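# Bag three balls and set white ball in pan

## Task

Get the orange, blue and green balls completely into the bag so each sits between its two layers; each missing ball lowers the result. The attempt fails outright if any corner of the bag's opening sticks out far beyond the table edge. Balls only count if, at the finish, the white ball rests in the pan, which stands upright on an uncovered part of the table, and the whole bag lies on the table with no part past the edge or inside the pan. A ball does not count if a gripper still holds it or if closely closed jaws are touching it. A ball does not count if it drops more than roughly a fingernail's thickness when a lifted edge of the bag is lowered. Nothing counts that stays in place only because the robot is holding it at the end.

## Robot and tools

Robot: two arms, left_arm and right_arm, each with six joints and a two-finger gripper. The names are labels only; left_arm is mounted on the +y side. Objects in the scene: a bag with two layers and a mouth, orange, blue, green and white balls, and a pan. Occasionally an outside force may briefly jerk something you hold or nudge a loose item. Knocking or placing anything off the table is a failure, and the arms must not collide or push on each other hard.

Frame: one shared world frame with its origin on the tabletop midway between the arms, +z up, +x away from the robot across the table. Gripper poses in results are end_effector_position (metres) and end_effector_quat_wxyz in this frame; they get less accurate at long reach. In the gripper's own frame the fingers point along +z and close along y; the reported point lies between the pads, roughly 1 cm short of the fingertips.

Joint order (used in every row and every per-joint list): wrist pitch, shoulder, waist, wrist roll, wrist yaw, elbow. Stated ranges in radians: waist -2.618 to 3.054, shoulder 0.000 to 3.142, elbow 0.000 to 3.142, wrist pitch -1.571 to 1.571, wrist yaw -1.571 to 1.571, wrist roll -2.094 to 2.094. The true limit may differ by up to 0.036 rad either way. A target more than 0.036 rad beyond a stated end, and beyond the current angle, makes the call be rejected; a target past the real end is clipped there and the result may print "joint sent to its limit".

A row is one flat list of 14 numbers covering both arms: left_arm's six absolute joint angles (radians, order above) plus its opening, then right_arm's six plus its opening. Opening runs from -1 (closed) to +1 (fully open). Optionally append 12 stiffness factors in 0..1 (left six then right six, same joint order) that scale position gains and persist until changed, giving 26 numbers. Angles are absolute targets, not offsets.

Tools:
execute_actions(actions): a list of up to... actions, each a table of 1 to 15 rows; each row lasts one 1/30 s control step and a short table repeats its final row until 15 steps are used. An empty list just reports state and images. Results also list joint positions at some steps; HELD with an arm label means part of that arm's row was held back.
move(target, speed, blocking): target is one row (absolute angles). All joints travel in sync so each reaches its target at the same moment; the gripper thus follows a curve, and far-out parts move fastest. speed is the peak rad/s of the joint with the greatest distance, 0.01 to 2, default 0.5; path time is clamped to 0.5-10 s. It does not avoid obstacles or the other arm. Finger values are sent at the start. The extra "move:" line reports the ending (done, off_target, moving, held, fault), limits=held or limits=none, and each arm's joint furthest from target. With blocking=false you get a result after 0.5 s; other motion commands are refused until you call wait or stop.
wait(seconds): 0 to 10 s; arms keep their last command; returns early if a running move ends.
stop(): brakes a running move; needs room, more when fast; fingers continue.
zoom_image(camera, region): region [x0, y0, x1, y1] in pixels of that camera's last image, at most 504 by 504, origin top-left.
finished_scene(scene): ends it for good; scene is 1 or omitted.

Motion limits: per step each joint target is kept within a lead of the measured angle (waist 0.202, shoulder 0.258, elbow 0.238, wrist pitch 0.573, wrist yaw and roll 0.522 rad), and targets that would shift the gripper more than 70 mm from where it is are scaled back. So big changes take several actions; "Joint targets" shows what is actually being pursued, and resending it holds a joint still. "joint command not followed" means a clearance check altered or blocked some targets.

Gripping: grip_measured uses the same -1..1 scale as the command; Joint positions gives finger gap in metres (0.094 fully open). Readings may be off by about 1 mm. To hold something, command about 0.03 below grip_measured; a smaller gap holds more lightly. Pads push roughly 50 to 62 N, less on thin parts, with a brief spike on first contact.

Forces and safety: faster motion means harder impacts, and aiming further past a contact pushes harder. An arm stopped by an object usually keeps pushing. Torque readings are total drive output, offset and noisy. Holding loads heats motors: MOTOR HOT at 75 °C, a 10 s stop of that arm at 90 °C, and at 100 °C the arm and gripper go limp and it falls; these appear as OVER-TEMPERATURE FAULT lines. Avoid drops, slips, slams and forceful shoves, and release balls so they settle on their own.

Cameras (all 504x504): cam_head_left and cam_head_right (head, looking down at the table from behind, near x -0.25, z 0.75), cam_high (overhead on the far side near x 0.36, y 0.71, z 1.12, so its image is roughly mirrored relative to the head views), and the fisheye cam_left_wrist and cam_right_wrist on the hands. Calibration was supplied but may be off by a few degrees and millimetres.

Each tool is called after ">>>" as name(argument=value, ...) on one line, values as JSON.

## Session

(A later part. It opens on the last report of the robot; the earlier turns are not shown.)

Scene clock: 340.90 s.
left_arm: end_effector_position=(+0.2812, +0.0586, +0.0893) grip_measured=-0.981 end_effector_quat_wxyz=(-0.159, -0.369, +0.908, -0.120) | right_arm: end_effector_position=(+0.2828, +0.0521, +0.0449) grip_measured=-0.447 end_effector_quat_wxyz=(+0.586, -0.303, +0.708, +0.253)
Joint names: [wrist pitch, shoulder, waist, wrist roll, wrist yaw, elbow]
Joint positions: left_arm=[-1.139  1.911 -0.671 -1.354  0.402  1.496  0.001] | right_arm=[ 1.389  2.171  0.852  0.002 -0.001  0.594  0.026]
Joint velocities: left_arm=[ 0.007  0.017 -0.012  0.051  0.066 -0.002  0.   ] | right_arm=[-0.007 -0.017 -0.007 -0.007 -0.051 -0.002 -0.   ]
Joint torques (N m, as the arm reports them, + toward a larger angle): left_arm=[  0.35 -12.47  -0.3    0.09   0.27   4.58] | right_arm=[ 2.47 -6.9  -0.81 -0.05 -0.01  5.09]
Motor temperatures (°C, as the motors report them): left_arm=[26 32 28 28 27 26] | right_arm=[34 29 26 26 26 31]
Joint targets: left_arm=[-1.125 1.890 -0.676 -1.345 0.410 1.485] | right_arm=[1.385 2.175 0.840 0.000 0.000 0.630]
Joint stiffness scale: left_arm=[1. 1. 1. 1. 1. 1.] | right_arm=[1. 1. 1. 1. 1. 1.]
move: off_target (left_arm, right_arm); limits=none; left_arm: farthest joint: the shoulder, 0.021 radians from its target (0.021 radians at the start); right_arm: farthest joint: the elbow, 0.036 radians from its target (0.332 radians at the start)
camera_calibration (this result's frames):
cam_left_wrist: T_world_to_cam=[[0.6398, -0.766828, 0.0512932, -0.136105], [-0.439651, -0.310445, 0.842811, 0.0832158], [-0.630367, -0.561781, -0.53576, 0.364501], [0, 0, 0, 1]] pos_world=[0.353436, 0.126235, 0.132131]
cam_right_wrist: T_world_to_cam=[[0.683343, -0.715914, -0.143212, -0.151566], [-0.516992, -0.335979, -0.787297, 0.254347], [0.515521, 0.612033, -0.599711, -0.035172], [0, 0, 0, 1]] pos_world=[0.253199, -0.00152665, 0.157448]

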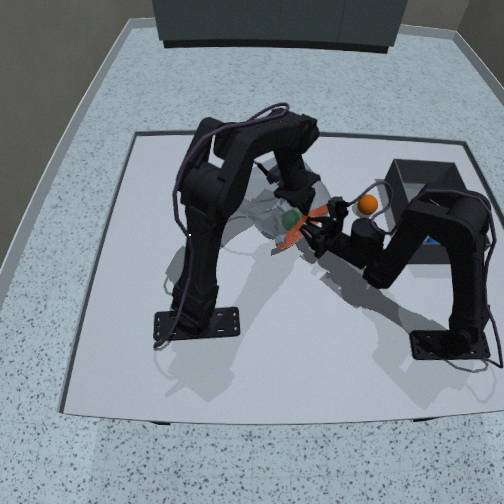

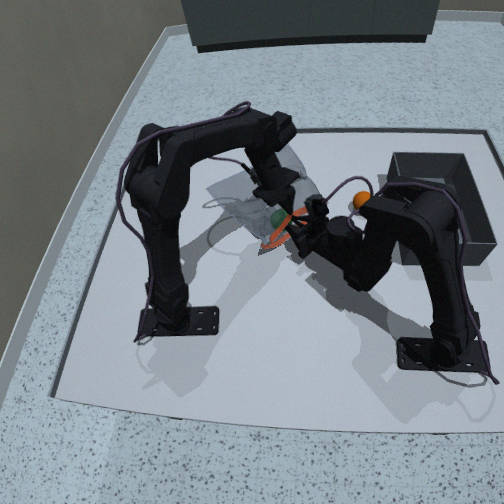

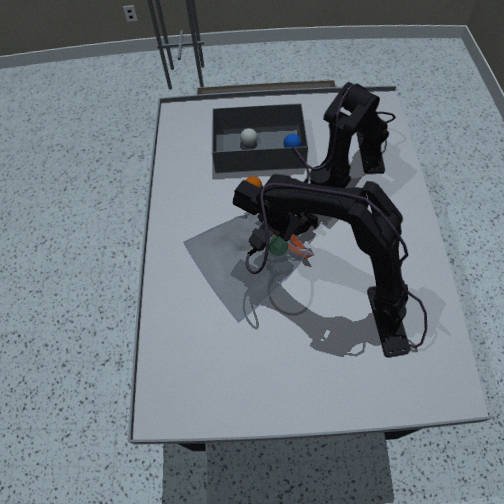

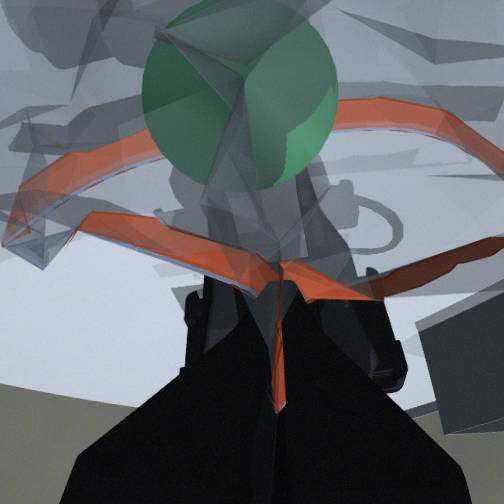

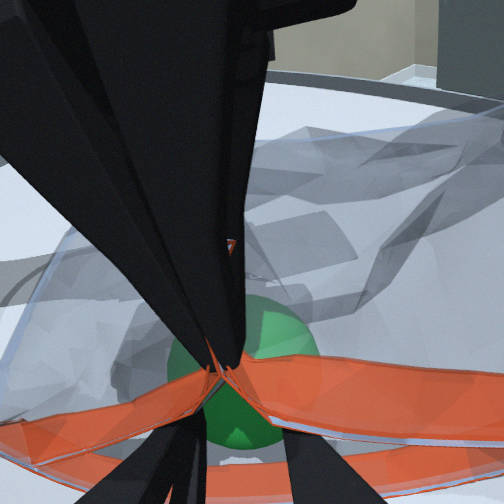

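>>> move(target=[-1.125,1.89,-0.676,-1.345,0.41,1.485,-1, 1.28,2.265,0.84,0,0.0,0.84,-0.45], speed=0.12)

Scene clock: 346.00 s.
left_arm: end_effector_position=(+0.2873, +0.0641, +0.0871) grip_measured=-0.981 end_effector_quat_wxyz=(-0.143, -0.372, +0.910, -0.114) | right_arm: end_effector_position=(+0.3123, +0.0830, +0.0309) grip_measured=-0.447 end_effector_quat_wxyz=(+0.579, -0.305, +0.714, +0.250)
Joint names: [wrist pitch, shoulder, waist, wrist roll, wrist yaw, elbow]
Joint positions: left_arm=[-1.131  1.911 -0.665 -1.354  0.368  1.496  0.001] | right_arm=[ 1.276  2.27   0.852  0.003 -0.     0.788  0.026]
Joint velocities: left_arm=[ 0.022 -0.007 -0.007 -0.022  0.037  0.012 -0.001] | right_arm=[ 0.007  0.012  0.002  0.022 -0.095  0.002 -0.   ]
Joint torques (N m, as the arm reports them, + toward a larger angle): left_arm=[  0.29 -12.52  -0.72   0.08   0.53   4.55] | right_arm=[ 2.56 -8.58 -0.81 -0.06 -0.01  6.57]
Motor temperatures (°C, as the motors report them): left_arm=[26 32 28 28 27 26] | right_arm=[34 29 26 26 26 31]
Joint targets: left_arm=[-1.125 1.890 -0.676 -1.345 0.410 1.485] | right_arm=[1.280 2.265 0.840 0.000 0.000 0.840]
Joint stiffness scale: left_arm=[1. 1. 1. 1. 1. 1.] | right_arm=[1. 1. 1. 1. 1. 1.]
move: off_target (left_arm, right_arm); limits=none; left_arm: farthest joint: the wrist yaw, 0.042 radians from its target (0.008 radians at the start); right_arm: farthest joint: the elbow, 0.052 radians from its target (0.246 radians at the start)
camera_calibration (this result's frames):
cam_left_wrist: T_world_to_cam=[[0.644075, -0.76343, 0.048393, -0.136937], [-0.457632, -0.333848, 0.824087, 0.0977539], [-0.612976, -0.55292, -0.564393, 0.367155], [0, 0, 0, 1]] pos_world=[0.357991, 0.1311, 0.133289]
cam_right_wrist: T_world_to_cam=[[0.680626, -0.718502, -0.143192, -0.150565], [-0.528343, -0.345971, -0.775344, 0.272978], [0.507546, 0.603373, -0.615092, -0.0739833], [0, 0, 0, 1]] pos_world=[0.284254, 0.0309008, 0.144586]

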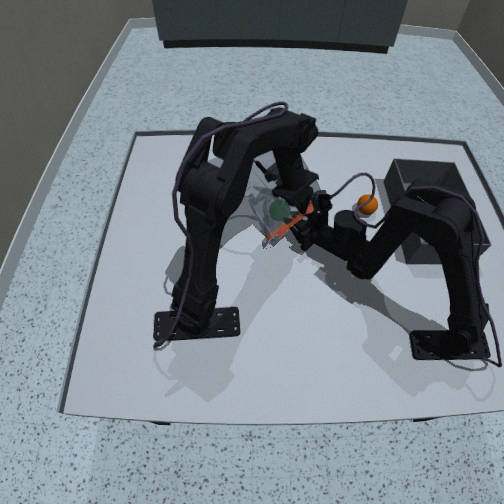

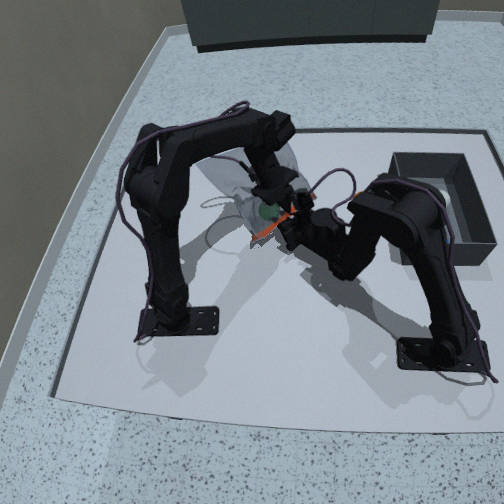

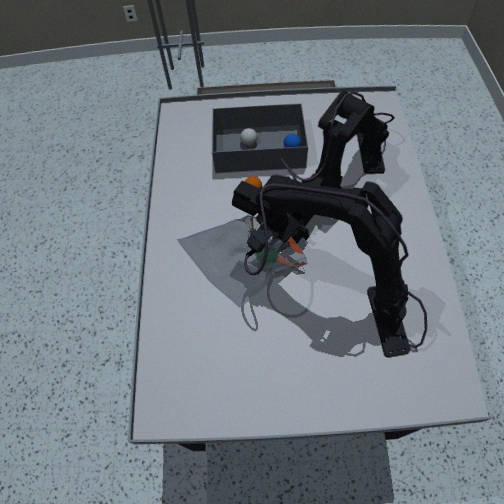

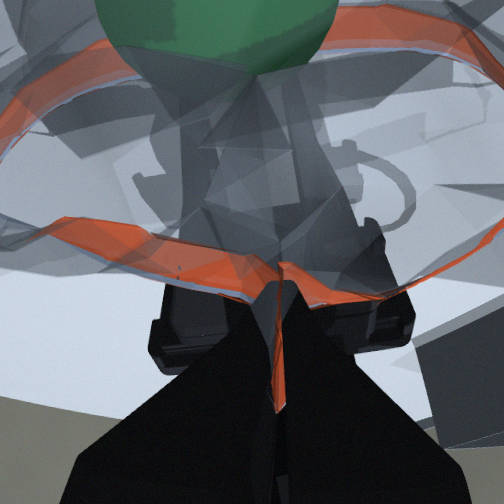

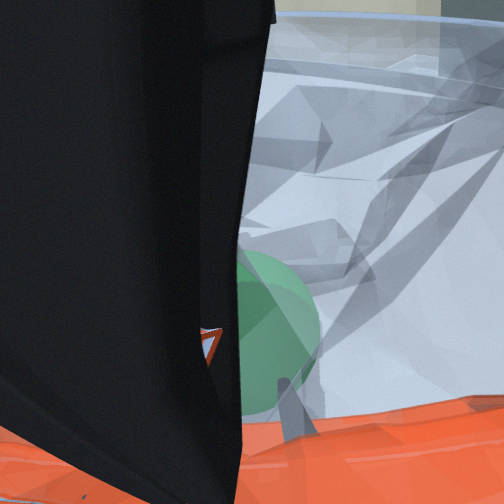

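>>> move(target=[-1.125,1.89,-0.676,-1.345,0.41,1.485,-1, 1.38,2.17,0.84,0,0.0,0.61,-0.45], speed=0.12)

>>> execute_actions(actions=[[[-1.125,1.89,-0.676,-1.345,0.41,1.485,-0.85, 1.38,2.17,0.84,0,0.0,0.61,-0.45]],[[-1.125,1.89,-0.676,-1.345,0.41,1.485,-0.4, 1.38,2.17,0.84,0,0.0,0.61,-0.45]],[[-1.125,1.89,-0.676,-1.345,0.41,1.485,0.2, 1.38,2.17,0.84,0,0.0,0.61,-0.45]]])

Scene clock: 357.63 s.
left_arm: end_effector_position=(+0.2847, +0.0600, +0.0891) grip_measured=-0.981 end_effector_quat_wxyz=(-0.156, -0.371, +0.907, -0.123) | right_arm: end_effector_position=(+0.2883, +0.0577, +0.0383) grip_measured=-0.447 end_effector_quat_wxyz=(+0.580, -0.305, +0.713, +0.250)
Joint names: [wrist pitch, shoulder, waist, wrist roll, wrist yaw, elbow]
Joint positions: left_arm=[-1.131  1.911 -0.665 -1.354  0.398  1.496  0.001] | right_arm=[ 1.357  2.194  0.852  0.003 -0.     0.632  0.026]
Joint velocities: left_arm=[-0.022  0.002  0.007 -0.051 -0.051  0.012  0.001] | right_arm=[ 0.037 -0.002  0.002  0.022 -0.037 -0.007  0.   ]
Joint torques (N m, as the arm reports them, + toward a larger angle): left_arm=[  0.29 -12.51  -0.73   0.09   0.32   4.54] | right_arm=[ 2.77 -9.11 -0.81 -0.07 -0.01  1.48]
Motor temperatures (°C, as the motors report them): left_arm=[26 33 28 28 27 26] | right_arm=[34 30 26 26 26 31]
Joint targets: left_arm=[-1.125 1.890 -0.676 -1.345 0.410 1.485] | right_arm=[1.380 2.170 0.840 -0.000 -0.000 0.610]
Joint stiffness scale: left_arm=[1. 1. 1. 1. 1. 1.] | right_arm=[1. 1. 1. 1. 1. 1.]
move: off_target (left_arm, right_arm); limits=none; left_arm: farthest joint: the shoulder, 0.021 radians from its target (0.021 radians at the start); right_arm: farthest joint: the shoulder, 0.024 radians from its target (0.100 radians at the start)
camera_calibration (this result's frames):
cam_left_wrist: T_world_to_cam=[[0.644672, -0.762315, 0.057211, -0.139455], [-0.444177, -0.312617, 0.839629, 0.0870463], [-0.622177, -0.566698, -0.540138, 0.365709], [0, 0, 0, 1]] pos_world=[0.356103, 0.12815, 0.132425]
cam_right_wrist: T_world_to_cam=[[0.680889, -0.718224, -0.143331, -0.15142], [-0.526916, -0.344468, -0.776982, 0.256811], [0.508675, 0.604562, -0.612988, -0.0424207], [0, 0, 0, 1]] pos_world=[0.259996, 0.00535547, 0.151831]

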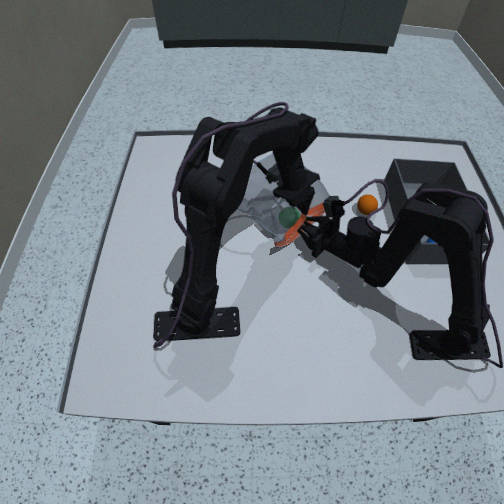

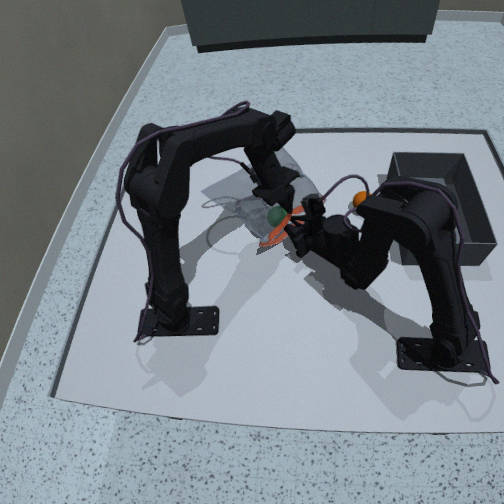

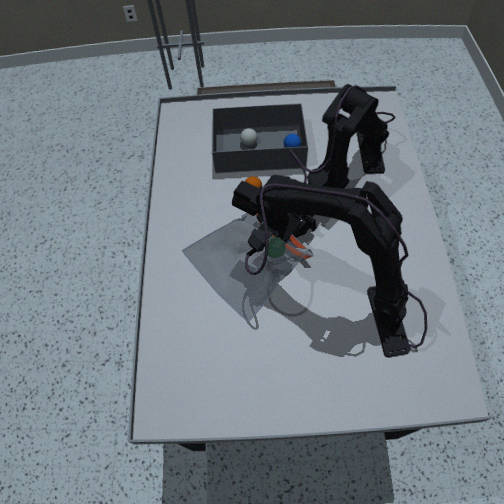

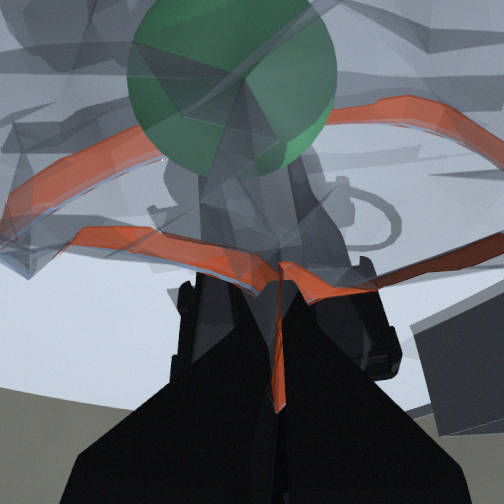

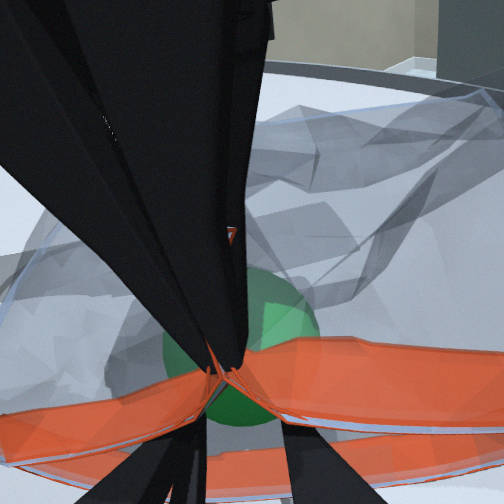

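Scene clock: 359.13 s.
left_arm: end_effector_position=(+0.2843, +0.0595, +0.0893) grip_measured=+0.197 end_effector_quat_wxyz=(-0.157, -0.371, +0.907, -0.124) | right_arm: end_effector_position=(+0.2885, +0.0578, +0.0395) grip_measured=-0.447 end_effector_quat_wxyz=(+0.582, -0.304, +0.712, +0.251)
Joint names: [wrist pitch, shoulder, waist, wrist roll, wrist yaw, elbow]
Joint positions: left_arm=[-1.131  1.911 -0.665 -1.354  0.402  1.496  0.056] | right_arm=[ 1.362  2.194  0.852  0.003 -0.     0.632  0.026]
Joint velocities: left_arm=[ 0.022  0.002 -0.012  0.007  0.022 -0.007 -0.   ] | right_arm=[-0.037 -0.002  0.017 -0.051  0.051 -0.017 -0.001]
Joint torques (N m, as the arm reports them, + toward a larger angle): left_arm=[  0.29 -12.51  -0.74   0.09   0.27   4.59] | right_arm=[ 2.71 -9.1  -0.81 -0.07 -0.01  1.49]
Motor temperatures (°C, as the motors report them): left_arm=[26 33 28 28 27 26] | right_arm=[34 30 26 26 26 31]
Joint targets: left_arm=[-1.125 1.890 -0.676 -1.345 0.410 1.485] | right_arm=[1.380 2.170 0.840 -0.000 -0.000 0.610]
Joint stiffness scale: left_arm=[1. 1. 1. 1. 1. 1.] | right_arm=[1. 1. 1. 1. 1. 1.]
Step readings (joint positions; steps 1 to 15: 1st action; 16 to 30: 2nd action; 31 to 45: 3rd action):
0: left_arm=[-1.131 1.911 -0.665 -1.354 0.398 1.496] | right_arm=[1.357 2.194 0.852 0.003 -0.000 0.632]
1: left_arm=[-1.131 1.911 -0.665 -1.354 0.398 1.496] | right_arm=[1.357 2.194 0.852 0.003 -0.000 0.632]
2: left_arm=[-1.131 1.911 -0.665 -1.354 0.398 1.496] | right_arm=[1.358 2.194 0.852 0.003 -0.000 0.632]
4: left_arm=[-1.131 1.911 -0.665 -1.354 0.398 1.496] | right_arm=[1.358 2.194 0.852 0.003 -0.000 0.632]
8: left_arm=[-1.131 1.911 -0.665 -1.354 0.398 1.496] | right_arm=[1.358 2.194 0.852 0.003 -0.000 0.632]
15: left_arm=[-1.131 1.911 -0.665 -1.354 0.399 1.496] | right_arm=[1.358 2.194 0.852 0.003 -0.000 0.632]
16: left_arm=[-1.131 1.911 -0.665 -1.354 0.399 1.496] | right_arm=[1.358 2.194 0.852 0.003 -0.000 0.632]
17: left_arm=[-1.131 1.911 -0.665 -1.354 0.399 1.496] | right_arm=[1.359 2.194 0.852 0.003 -0.000 0.632]
19: left_arm=[-1.131 1.911 -0.665 -1.354 0.400 1.496] | right_arm=[1.360 2.194 0.852 0.003 -0.000 0.632]
23: left_arm=[-1.131 1.911 -0.665 -1.354 0.401 1.496] | right_arm=[1.361 2.194 0.852 0.003 -0.000 0.632]
30: left_arm=[-1.131 1.911 -0.665 -1.354 0.401 1.496] | right_arm=[1.362 2.194 0.852 0.003 -0.000 0.632]
31: left_arm=[-1.131 1.911 -0.665 -1.354 0.402 1.496] | right_arm=[1.362 2.194 0.852 0.003 -0.000 0.632]
32: left_arm=[-1.131 1.911 -0.665 -1.354 0.402 1.496] | right_arm=[1.362 2.194 0.852 0.003 -0.000 0.632]
34: left_arm=[-1.131 1.911 -0.665 -1.354 0.402 1.496] | right_arm=[1.362 2.194 0.852 0.003 -0.000 0.632]
38: left_arm=[-1.131 1.911 -0.665 -1.354 0.402 1.496] | right_arm=[1.362 2.194 0.852 0.003 -0.000 0.632]
45: Joint positions above
camera_calibration (this result's frames):
cam_left_wrist: T_world_to_cam=[[0.644721, -0.762189, 0.0583252, -0.139768], [-0.442471, -0.30988, 0.841542, 0.0856887], [-0.623341, -0.568368, -0.537033, 0.365495], [0, 0, 0, 1]] pos_world=[0.355854, 0.127759, 0.132324]
cam_right_wrist: T_world_to_cam=[[0.681379, -0.717708, -0.143587, -0.151395], [-0.524257, -0.341669, -0.780011, 0.257092], [0.510761, 0.60676, -0.60907, -0.0427593], [0, 0, 0, 1]] pos_world=[0.259779, 0.00512723, 0.152752]

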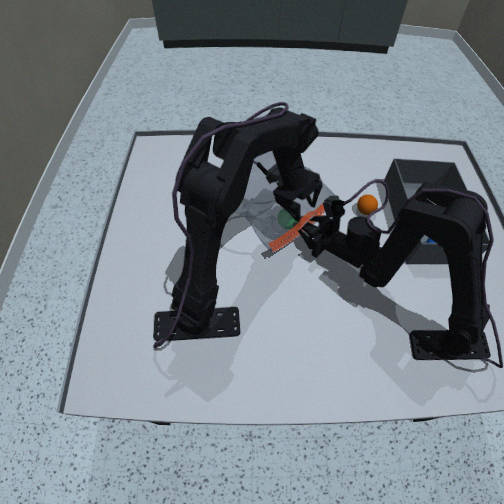

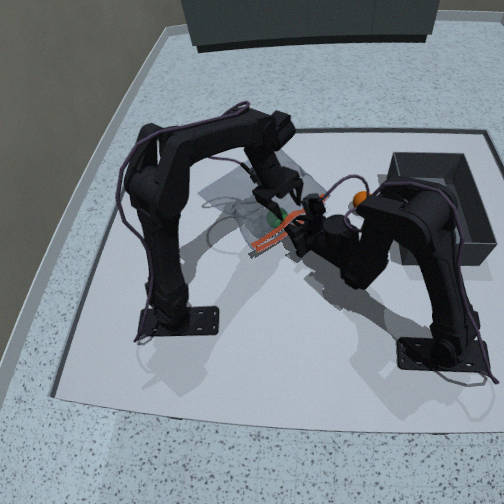

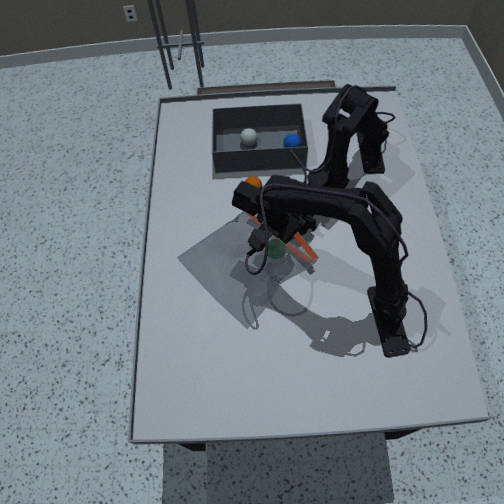

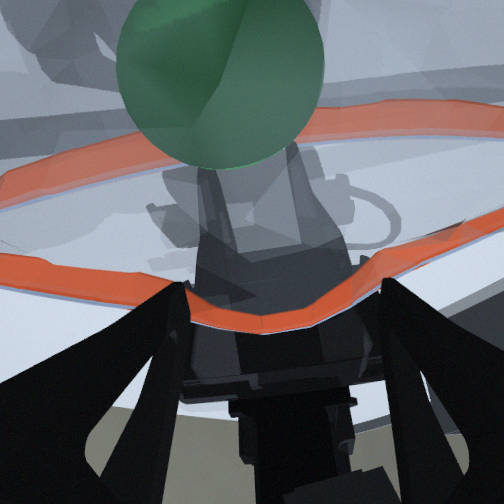

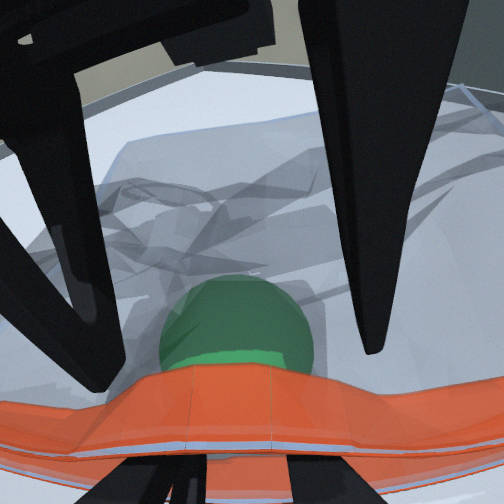

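>>> move(target=[-1.27,1.89,-0.62,-1.3,0.35,1.66,1, 1.38,2.17,0.84,0,0.0,0.61,-0.45], speed=0.4)

>>> move(target=[-1.43,2.44,-0.345,-1.03,-0.01,2.315,1, 1.38,2.17,0.84,0,0.0,0.61,-0.45], speed=0.5)

Scene clock: 373.33 s.
left_arm: end_effector_position=(+0.3052, +0.0713, +0.1234) grip_measured=+1.000 end_effector_quat_wxyz=(-0.126, -0.368, +0.913, -0.127) | right_arm: end_effector_position=(+0.2885, +0.0578, +0.0395) grip_measured=-0.447 end_effector_quat_wxyz=(+0.582, -0.304, +0.712, +0.251)
Joint names: [wrist pitch, shoulder, waist, wrist roll, wrist yaw, elbow]
Joint positions: left_arm=[-1.25   1.907 -0.628 -1.311  0.355  1.638  0.094] | right_arm=[ 1.362  2.194  0.852  0.003 -0.     0.632  0.026]
Joint velocities: left_arm=[-0.051 -0.007 -0.002  0.007  0.022 -0.002  0.   ] | right_arm=[-0.022 -0.007 -0.007 -0.007  0.022  0.017  0.   ]
Joint torques (N m, as the arm reports them, + toward a larger angle): left_arm=[  0.12 -12.16   0.54   0.13   0.13   7.32] | right_arm=[ 2.71 -9.09 -0.82 -0.06 -0.01  1.48]
Motor temperatures (°C, as the motors report them): left_arm=[26 33 28 28 27 26] | right_arm=[35 30 26 26 26 31]
Joint targets: left_arm=[-1.270 1.890 -0.620 -1.300 0.350 1.660] | right_arm=[1.380 2.170 0.840 -0.000 0.000 0.610]
Joint stiffness scale: left_arm=[1. 1. 1. 1. 1. 1.] | right_arm=[1. 1. 1. 1. 1. 1.]
move: off_target (left_arm, right_arm); limits=none; left_arm: farthest joint: the elbow, 0.022 radians from its target (0.164 radians at the start); right_arm: farthest joint: the shoulder, 0.024 radians from its target (0.024 radians at the start)
camera_calibration (this result's frames):
cam_left_wrist: T_world_to_cam=[[0.638751, -0.764817, 0.0839764, -0.147363], [-0.494249, -0.324217, 0.806599, 0.0910885], [-0.589674, -0.556721, -0.585103, 0.398358], [0, 0, 0, 1]] pos_world=[0.37405, 0.138601, 0.171984]
cam_right_wrist: T_world_to_cam=[[0.681379, -0.717708, -0.143587, -0.151395], [-0.524257, -0.341669, -0.780011, 0.257092], [0.510761, 0.60676, -0.60907, -0.0427593], [0, 0, 0, 1]] pos_world=[0.259779, 0.00512723, 0.152752]

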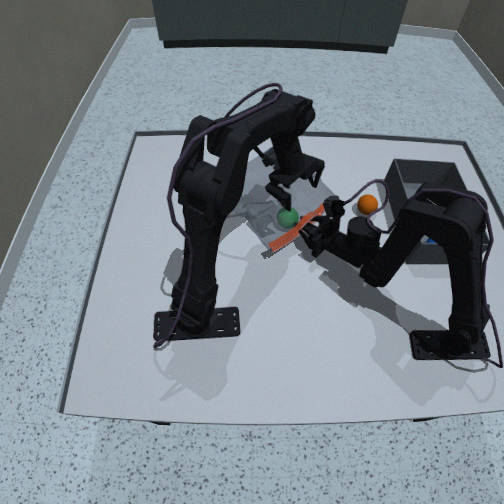

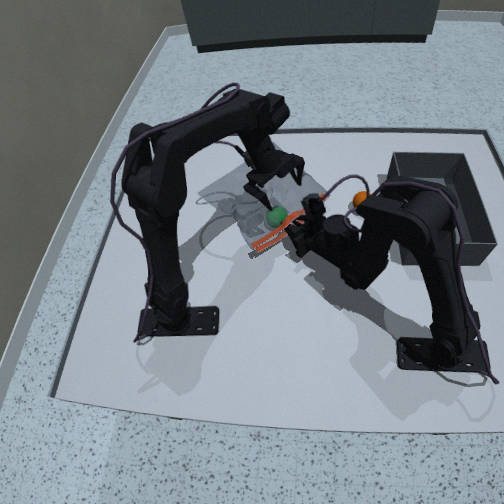

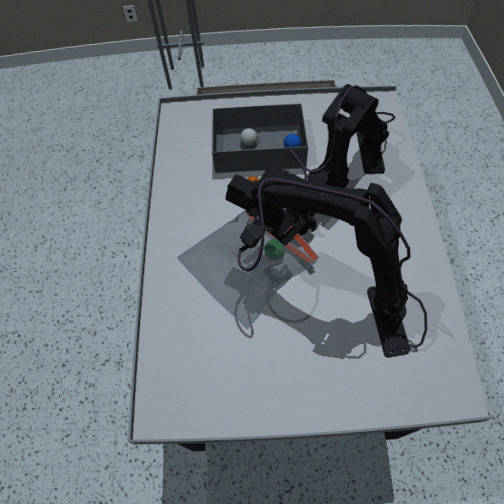

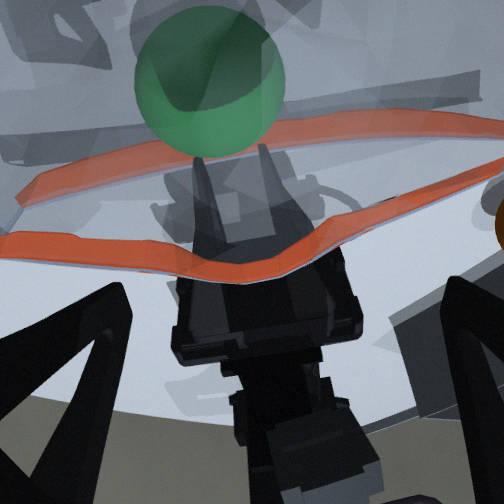

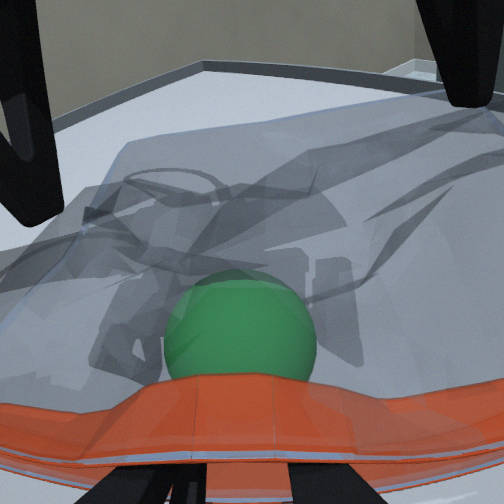

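Scene clock: 375.33 s.
left_arm: end_effector_position=(+0.4768, +0.1947, +0.0614) grip_measured=+1.000 end_effector_quat_wxyz=(+0.002, -0.383, +0.924, -0.002) | right_arm: end_effector_position=(+0.2885, +0.0578, +0.0395) grip_measured=-0.447 end_effector_quat_wxyz=(+0.582, -0.304, +0.712, +0.251)
Joint names: [wrist pitch, shoulder, waist, wrist roll, wrist yaw, elbow]
Joint positions: left_arm=[-1.411  2.444 -0.347 -1.04   0.001  2.29   0.094] | right_arm=[ 1.362  2.194  0.852  0.003 -0.     0.632  0.026]
Joint velocities: left_arm=[-0.081  0.002  0.012 -0.007  0.022 -0.007  0.   ] | right_arm=[ 0.022  0.002 -0.007 -0.022 -0.051 -0.002 -0.001]
Joint torques (N m, as the arm reports them, + toward a larger angle): left_arm=[ -0.01 -15.2    0.15   0.1   -0.08   7.37] | right_arm=[ 2.71 -9.09 -0.81 -0.06 -0.01  1.49]
Motor temperatures (°C, as the motors report them): left_arm=[26 33 28 28 27 27] | right_arm=[35 30 26 26 26 31]
Joint targets: left_arm=[-1.430 2.440 -0.345 -1.030 -0.010 2.315] | right_arm=[1.380 2.170 0.840 0.000 0.000 0.610]
Joint stiffness scale: left_arm=[1. 1. 1. 1. 1. 1.] | right_arm=[1. 1. 1. 1. 1. 1.]
move: off_target (left_arm, right_arm); limits=none; left_arm: farthest joint: the elbow, 0.025 radians from its target (0.677 radians at the start); right_arm: farthest joint: the shoulder, 0.024 radians from its target (0.024 radians at the start)
camera_calibration (this result's frames):
cam_left_wrist: T_world_to_cam=[[0.654077, -0.752525, -0.0767372, -0.157254], [-0.58369, -0.566635, 0.581576, 0.36956], [-0.481133, -0.335605, -0.809864, 0.450945], [0, 0, 0, 1]] pos_world=[0.535529, 0.242407, 0.13821]
cam_right_wrist: T_world_to_cam=[[0.681379, -0.717708, -0.143587, -0.151395], [-0.524257, -0.341669, -0.780011, 0.257092], [0.510761, 0.60676, -0.60907, -0.0427593], [0, 0, 0, 1]] pos_world=[0.259779, 0.00512723, 0.152752]

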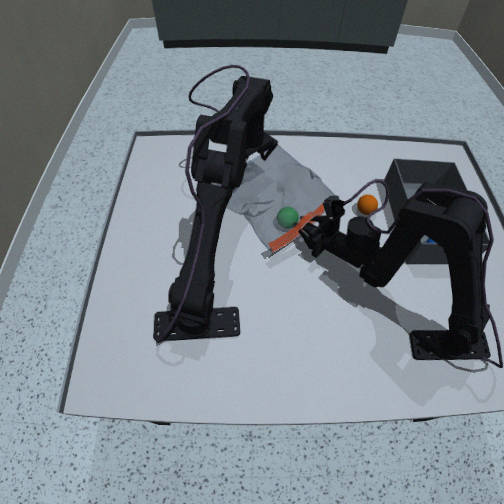

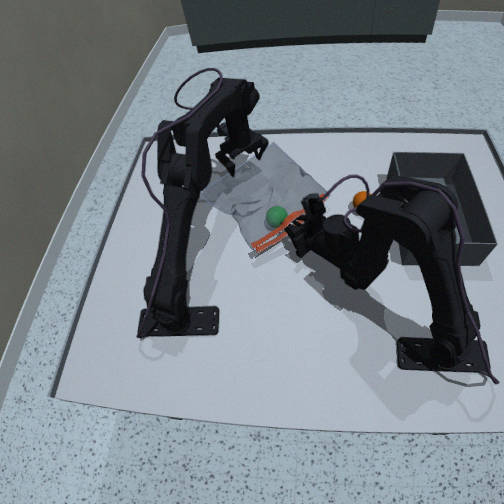

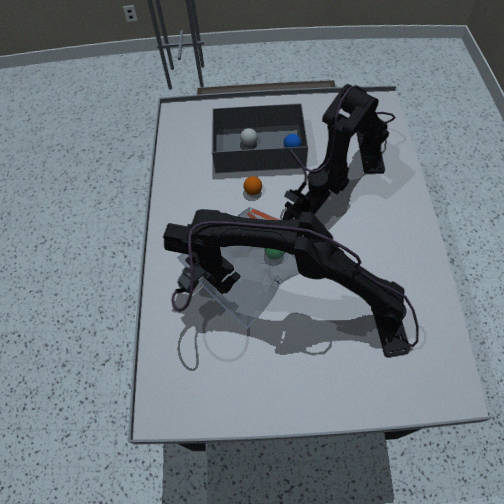

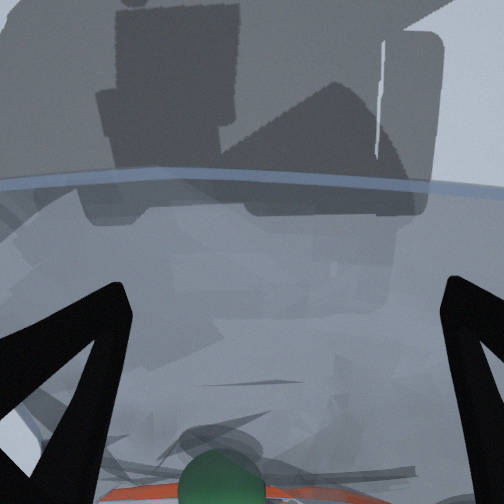

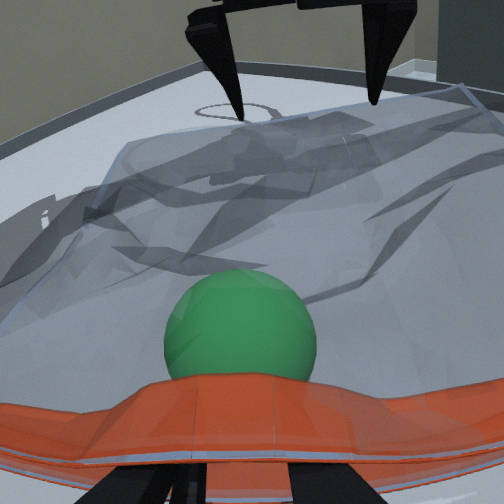

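>>> move(target=[-1.21,2.455,-0.345,-1.03,-0.01,2.095,1, 1.38,2.17,0.84,0,0.0,0.61,-0.45], speed=0.15)

>>> move(target=[-1.21,2.51,-0.345,-1.03,-0.01,2.08,1, 1.415,1.975,0.84,0,0.0,0.275,-0.45], speed=0.2)

Scene clock: 381.47 s.
left_arm: end_effector_position=(+0.4761, +0.1951, +0.0110) grip_measured=+1.000 end_effector_quat_wxyz=(-0.001, -0.383, +0.924, +0.001) | right_arm: end_effector_position=(+0.2885, +0.0578, +0.0395) grip_measured=-0.447 end_effector_quat_wxyz=(+0.582, -0.304, +0.712, +0.251)
Joint names: [wrist pitch, shoulder, waist, wrist roll, wrist yaw, elbow]
Joint positions: left_arm=[-1.227  2.454 -0.347 -1.04  -0.     2.107  0.094] | right_arm=[ 1.362  2.194  0.852  0.003 -0.     0.632  0.026]
Joint velocities: left_arm=[-0.007  0.002  0.002  0.022 -0.051  0.012  0.   ] | right_arm=[ 0.007 -0.012  0.022 -0.022 -0.007 -0.017  0.001]
Joint torques (N m, as the arm reports them, + toward a larger angle): left_arm=[  0.32 -14.75   0.1    0.09  -0.08   4.5 ] | right_arm=[ 2.71 -9.1  -0.82 -0.06 -0.02  1.48]
Motor temperatures (°C, as the motors report them): left_arm=[26 34 28 28 27 27] | right_arm=[35 31 26 26 26 30]
Joint targets: left_arm=[-1.210 2.455 -0.345 -1.030 -0.010 2.095] | right_arm=[1.380 2.170 0.840 -0.000 -0.000 0.610]
Joint stiffness scale: left_arm=[1. 1. 1. 1. 1. 1.] | right_arm=[1. 1. 1. 1. 1. 1.]
move: off_target (right_arm); limits=none; left_arm: farthest joint: the wrist pitch, 0.017 radians from its target (0.202 radians at the start); right_arm: farthest joint: the shoulder, 0.024 radians from its target (0.024 radians at the start)
camera_calibration (this result's frames):
cam_left_wrist: T_world_to_cam=[[0.653191, -0.752523, -0.0839661, -0.159837], [-0.579554, -0.568233, 0.584148, 0.397003], [-0.487297, -0.332897, -0.807293, 0.412256], [0, 0, 0, 1]] pos_world=[0.53538, 0.242548, 0.0874823]
cam_right_wrist: T_world_to_cam=[[0.681379, -0.717708, -0.143587, -0.151395], [-0.524257, -0.341669, -0.780011, 0.257092], [0.510761, 0.60676, -0.60907, -0.0427593], [0, 0, 0, 1]] pos_world=[0.259779, 0.00512723, 0.152752]

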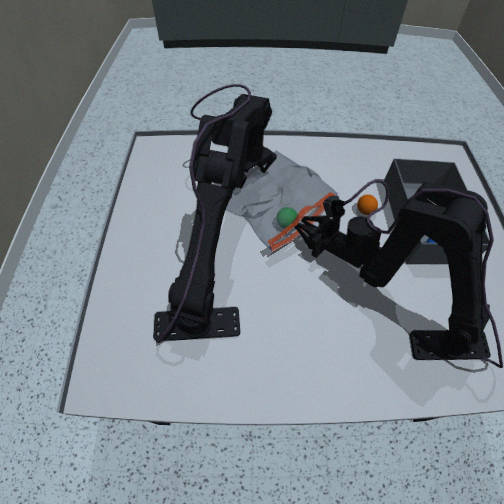

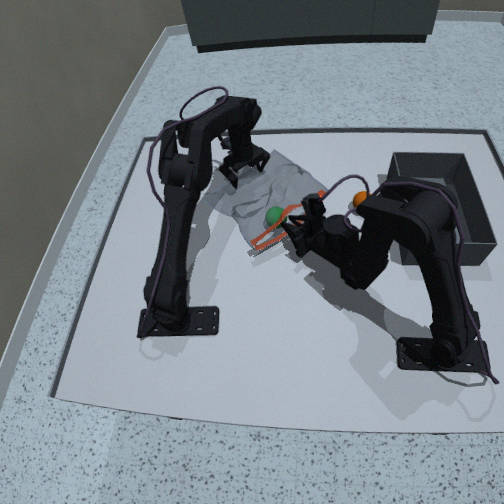

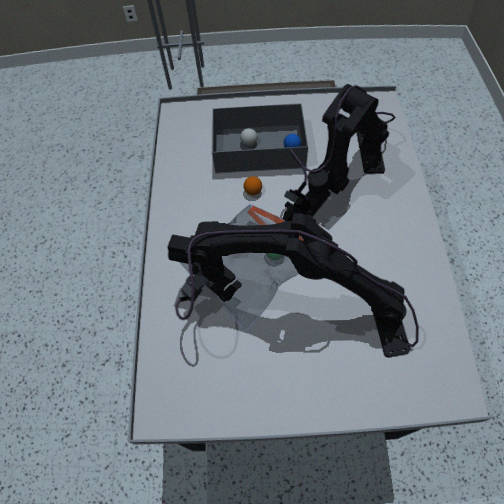

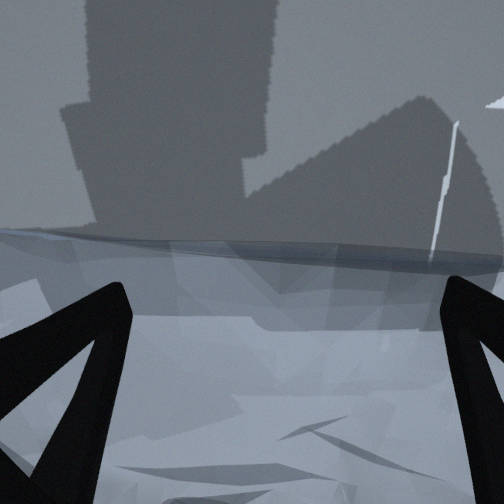

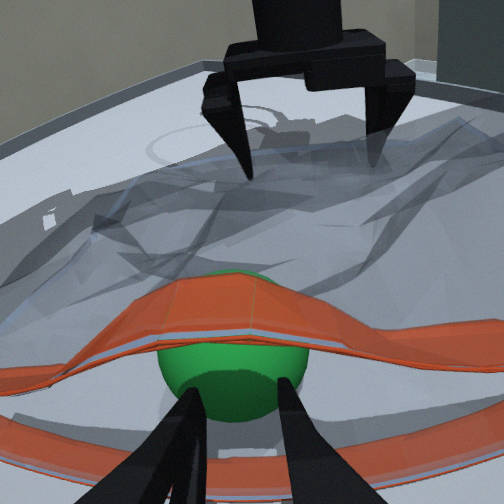

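Scene clock: 383.57 s.
left_arm: end_effector_position=(+0.4756, +0.1951, +0.0091) grip_measured=+1.000 end_effector_quat_wxyz=(-0.003, -0.382, +0.924, +0.002) | right_arm: end_effector_position=(+0.2298, -0.0039, +0.0349) grip_measured=-0.447 end_effector_quat_wxyz=(+0.545, -0.316, +0.740, +0.235)
Joint names: [wrist pitch, shoulder, waist, wrist roll, wrist yaw, elbow]
Joint positions: left_arm=[-1.227  2.458 -0.347 -1.039  0.     2.107  0.094] | right_arm=[ 1.396  1.996  0.852  0.003 -0.     0.298  0.026]
Joint velocities: left_arm=[ 0.051  0.012 -0.002 -0.037  0.037 -0.007  0.   ] | right_arm=[ 0.007 -0.007  0.007  0.007  0.022 -0.007 -0.   ]
Joint torques (N m, as the arm reports them, + toward a larger angle): left_arm=[  0.34 -10.14   0.08   0.08  -0.06   3.36] | right_arm=[ 2.71 -6.88 -0.82 -0.06 -0.01  0.8 ]
Motor temperatures (°C, as the motors report them): left_arm=[26 34 28 28 27 27] | right_arm=[35 31 26 26 26 30]
Joint targets: left_arm=[-1.210 2.510 -0.345 -1.030 -0.010 2.080] | right_arm=[1.415 1.975 0.840 0.000 -0.000 0.275]
Joint stiffness scale: left_arm=[1. 1. 1. 1. 1. 1.] | right_arm=[1. 1. 1. 1. 1. 1.]
move: off_target (left_arm, right_arm); limits=none; left_arm: farthest joint: the shoulder, 0.052 radians from its target (0.056 radians at the start); right_arm: farthest joint: the elbow, 0.023 radians from its target (0.357 radians at the start)
camera_calibration (this result's frames):
cam_left_wrist: T_world_to_cam=[[0.652263, -0.752961, -0.0871935, -0.159104], [-0.577553, -0.568192, 0.586166, 0.396899], [-0.490903, -0.331975, -0.805485, 0.412031], [0, 0, 0, 1]] pos_world=[0.535275, 0.2425, 0.0853633]
cam_right_wrist: T_world_to_cam=[[0.671509, -0.728103, -0.137633, -0.154398], [-0.576698, -0.396891, -0.714071, 0.211209], [0.465291, 0.558877, -0.686411, 0.0347943], [0, 0, 0, 1]] pos_world=[0.209294, -0.0480365, 0.153451]

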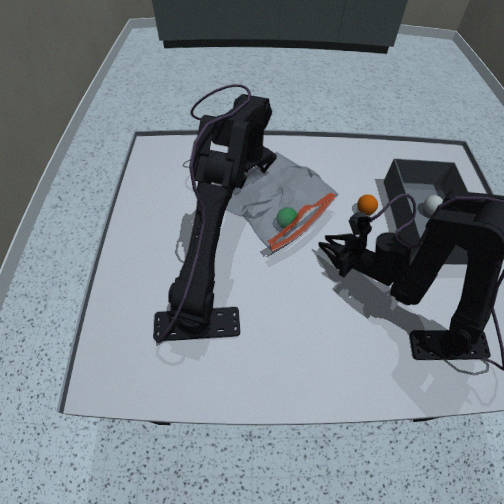

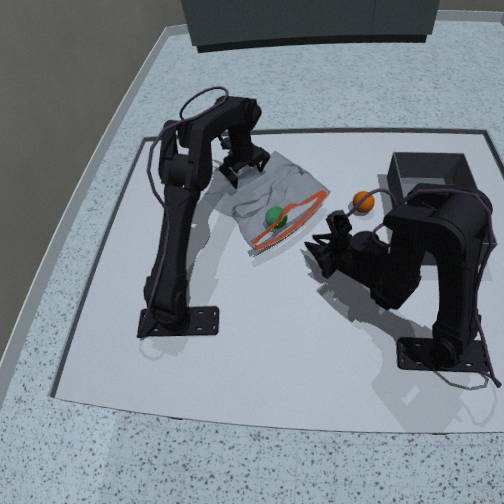

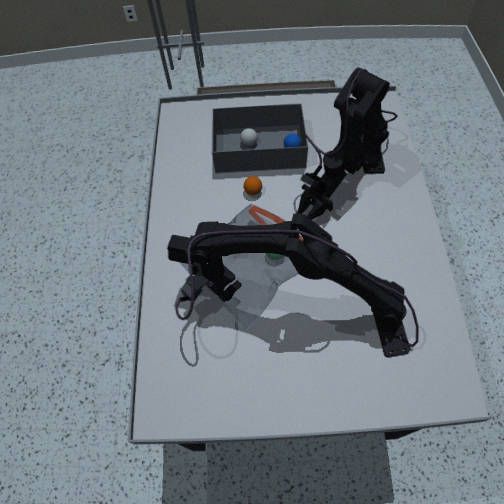

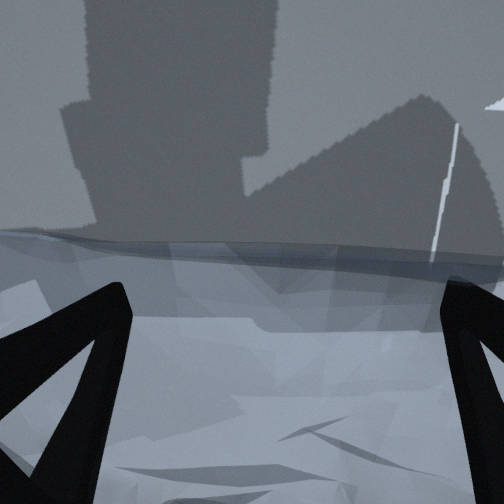

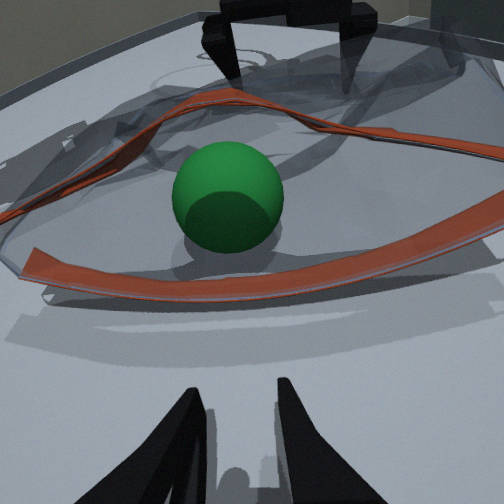

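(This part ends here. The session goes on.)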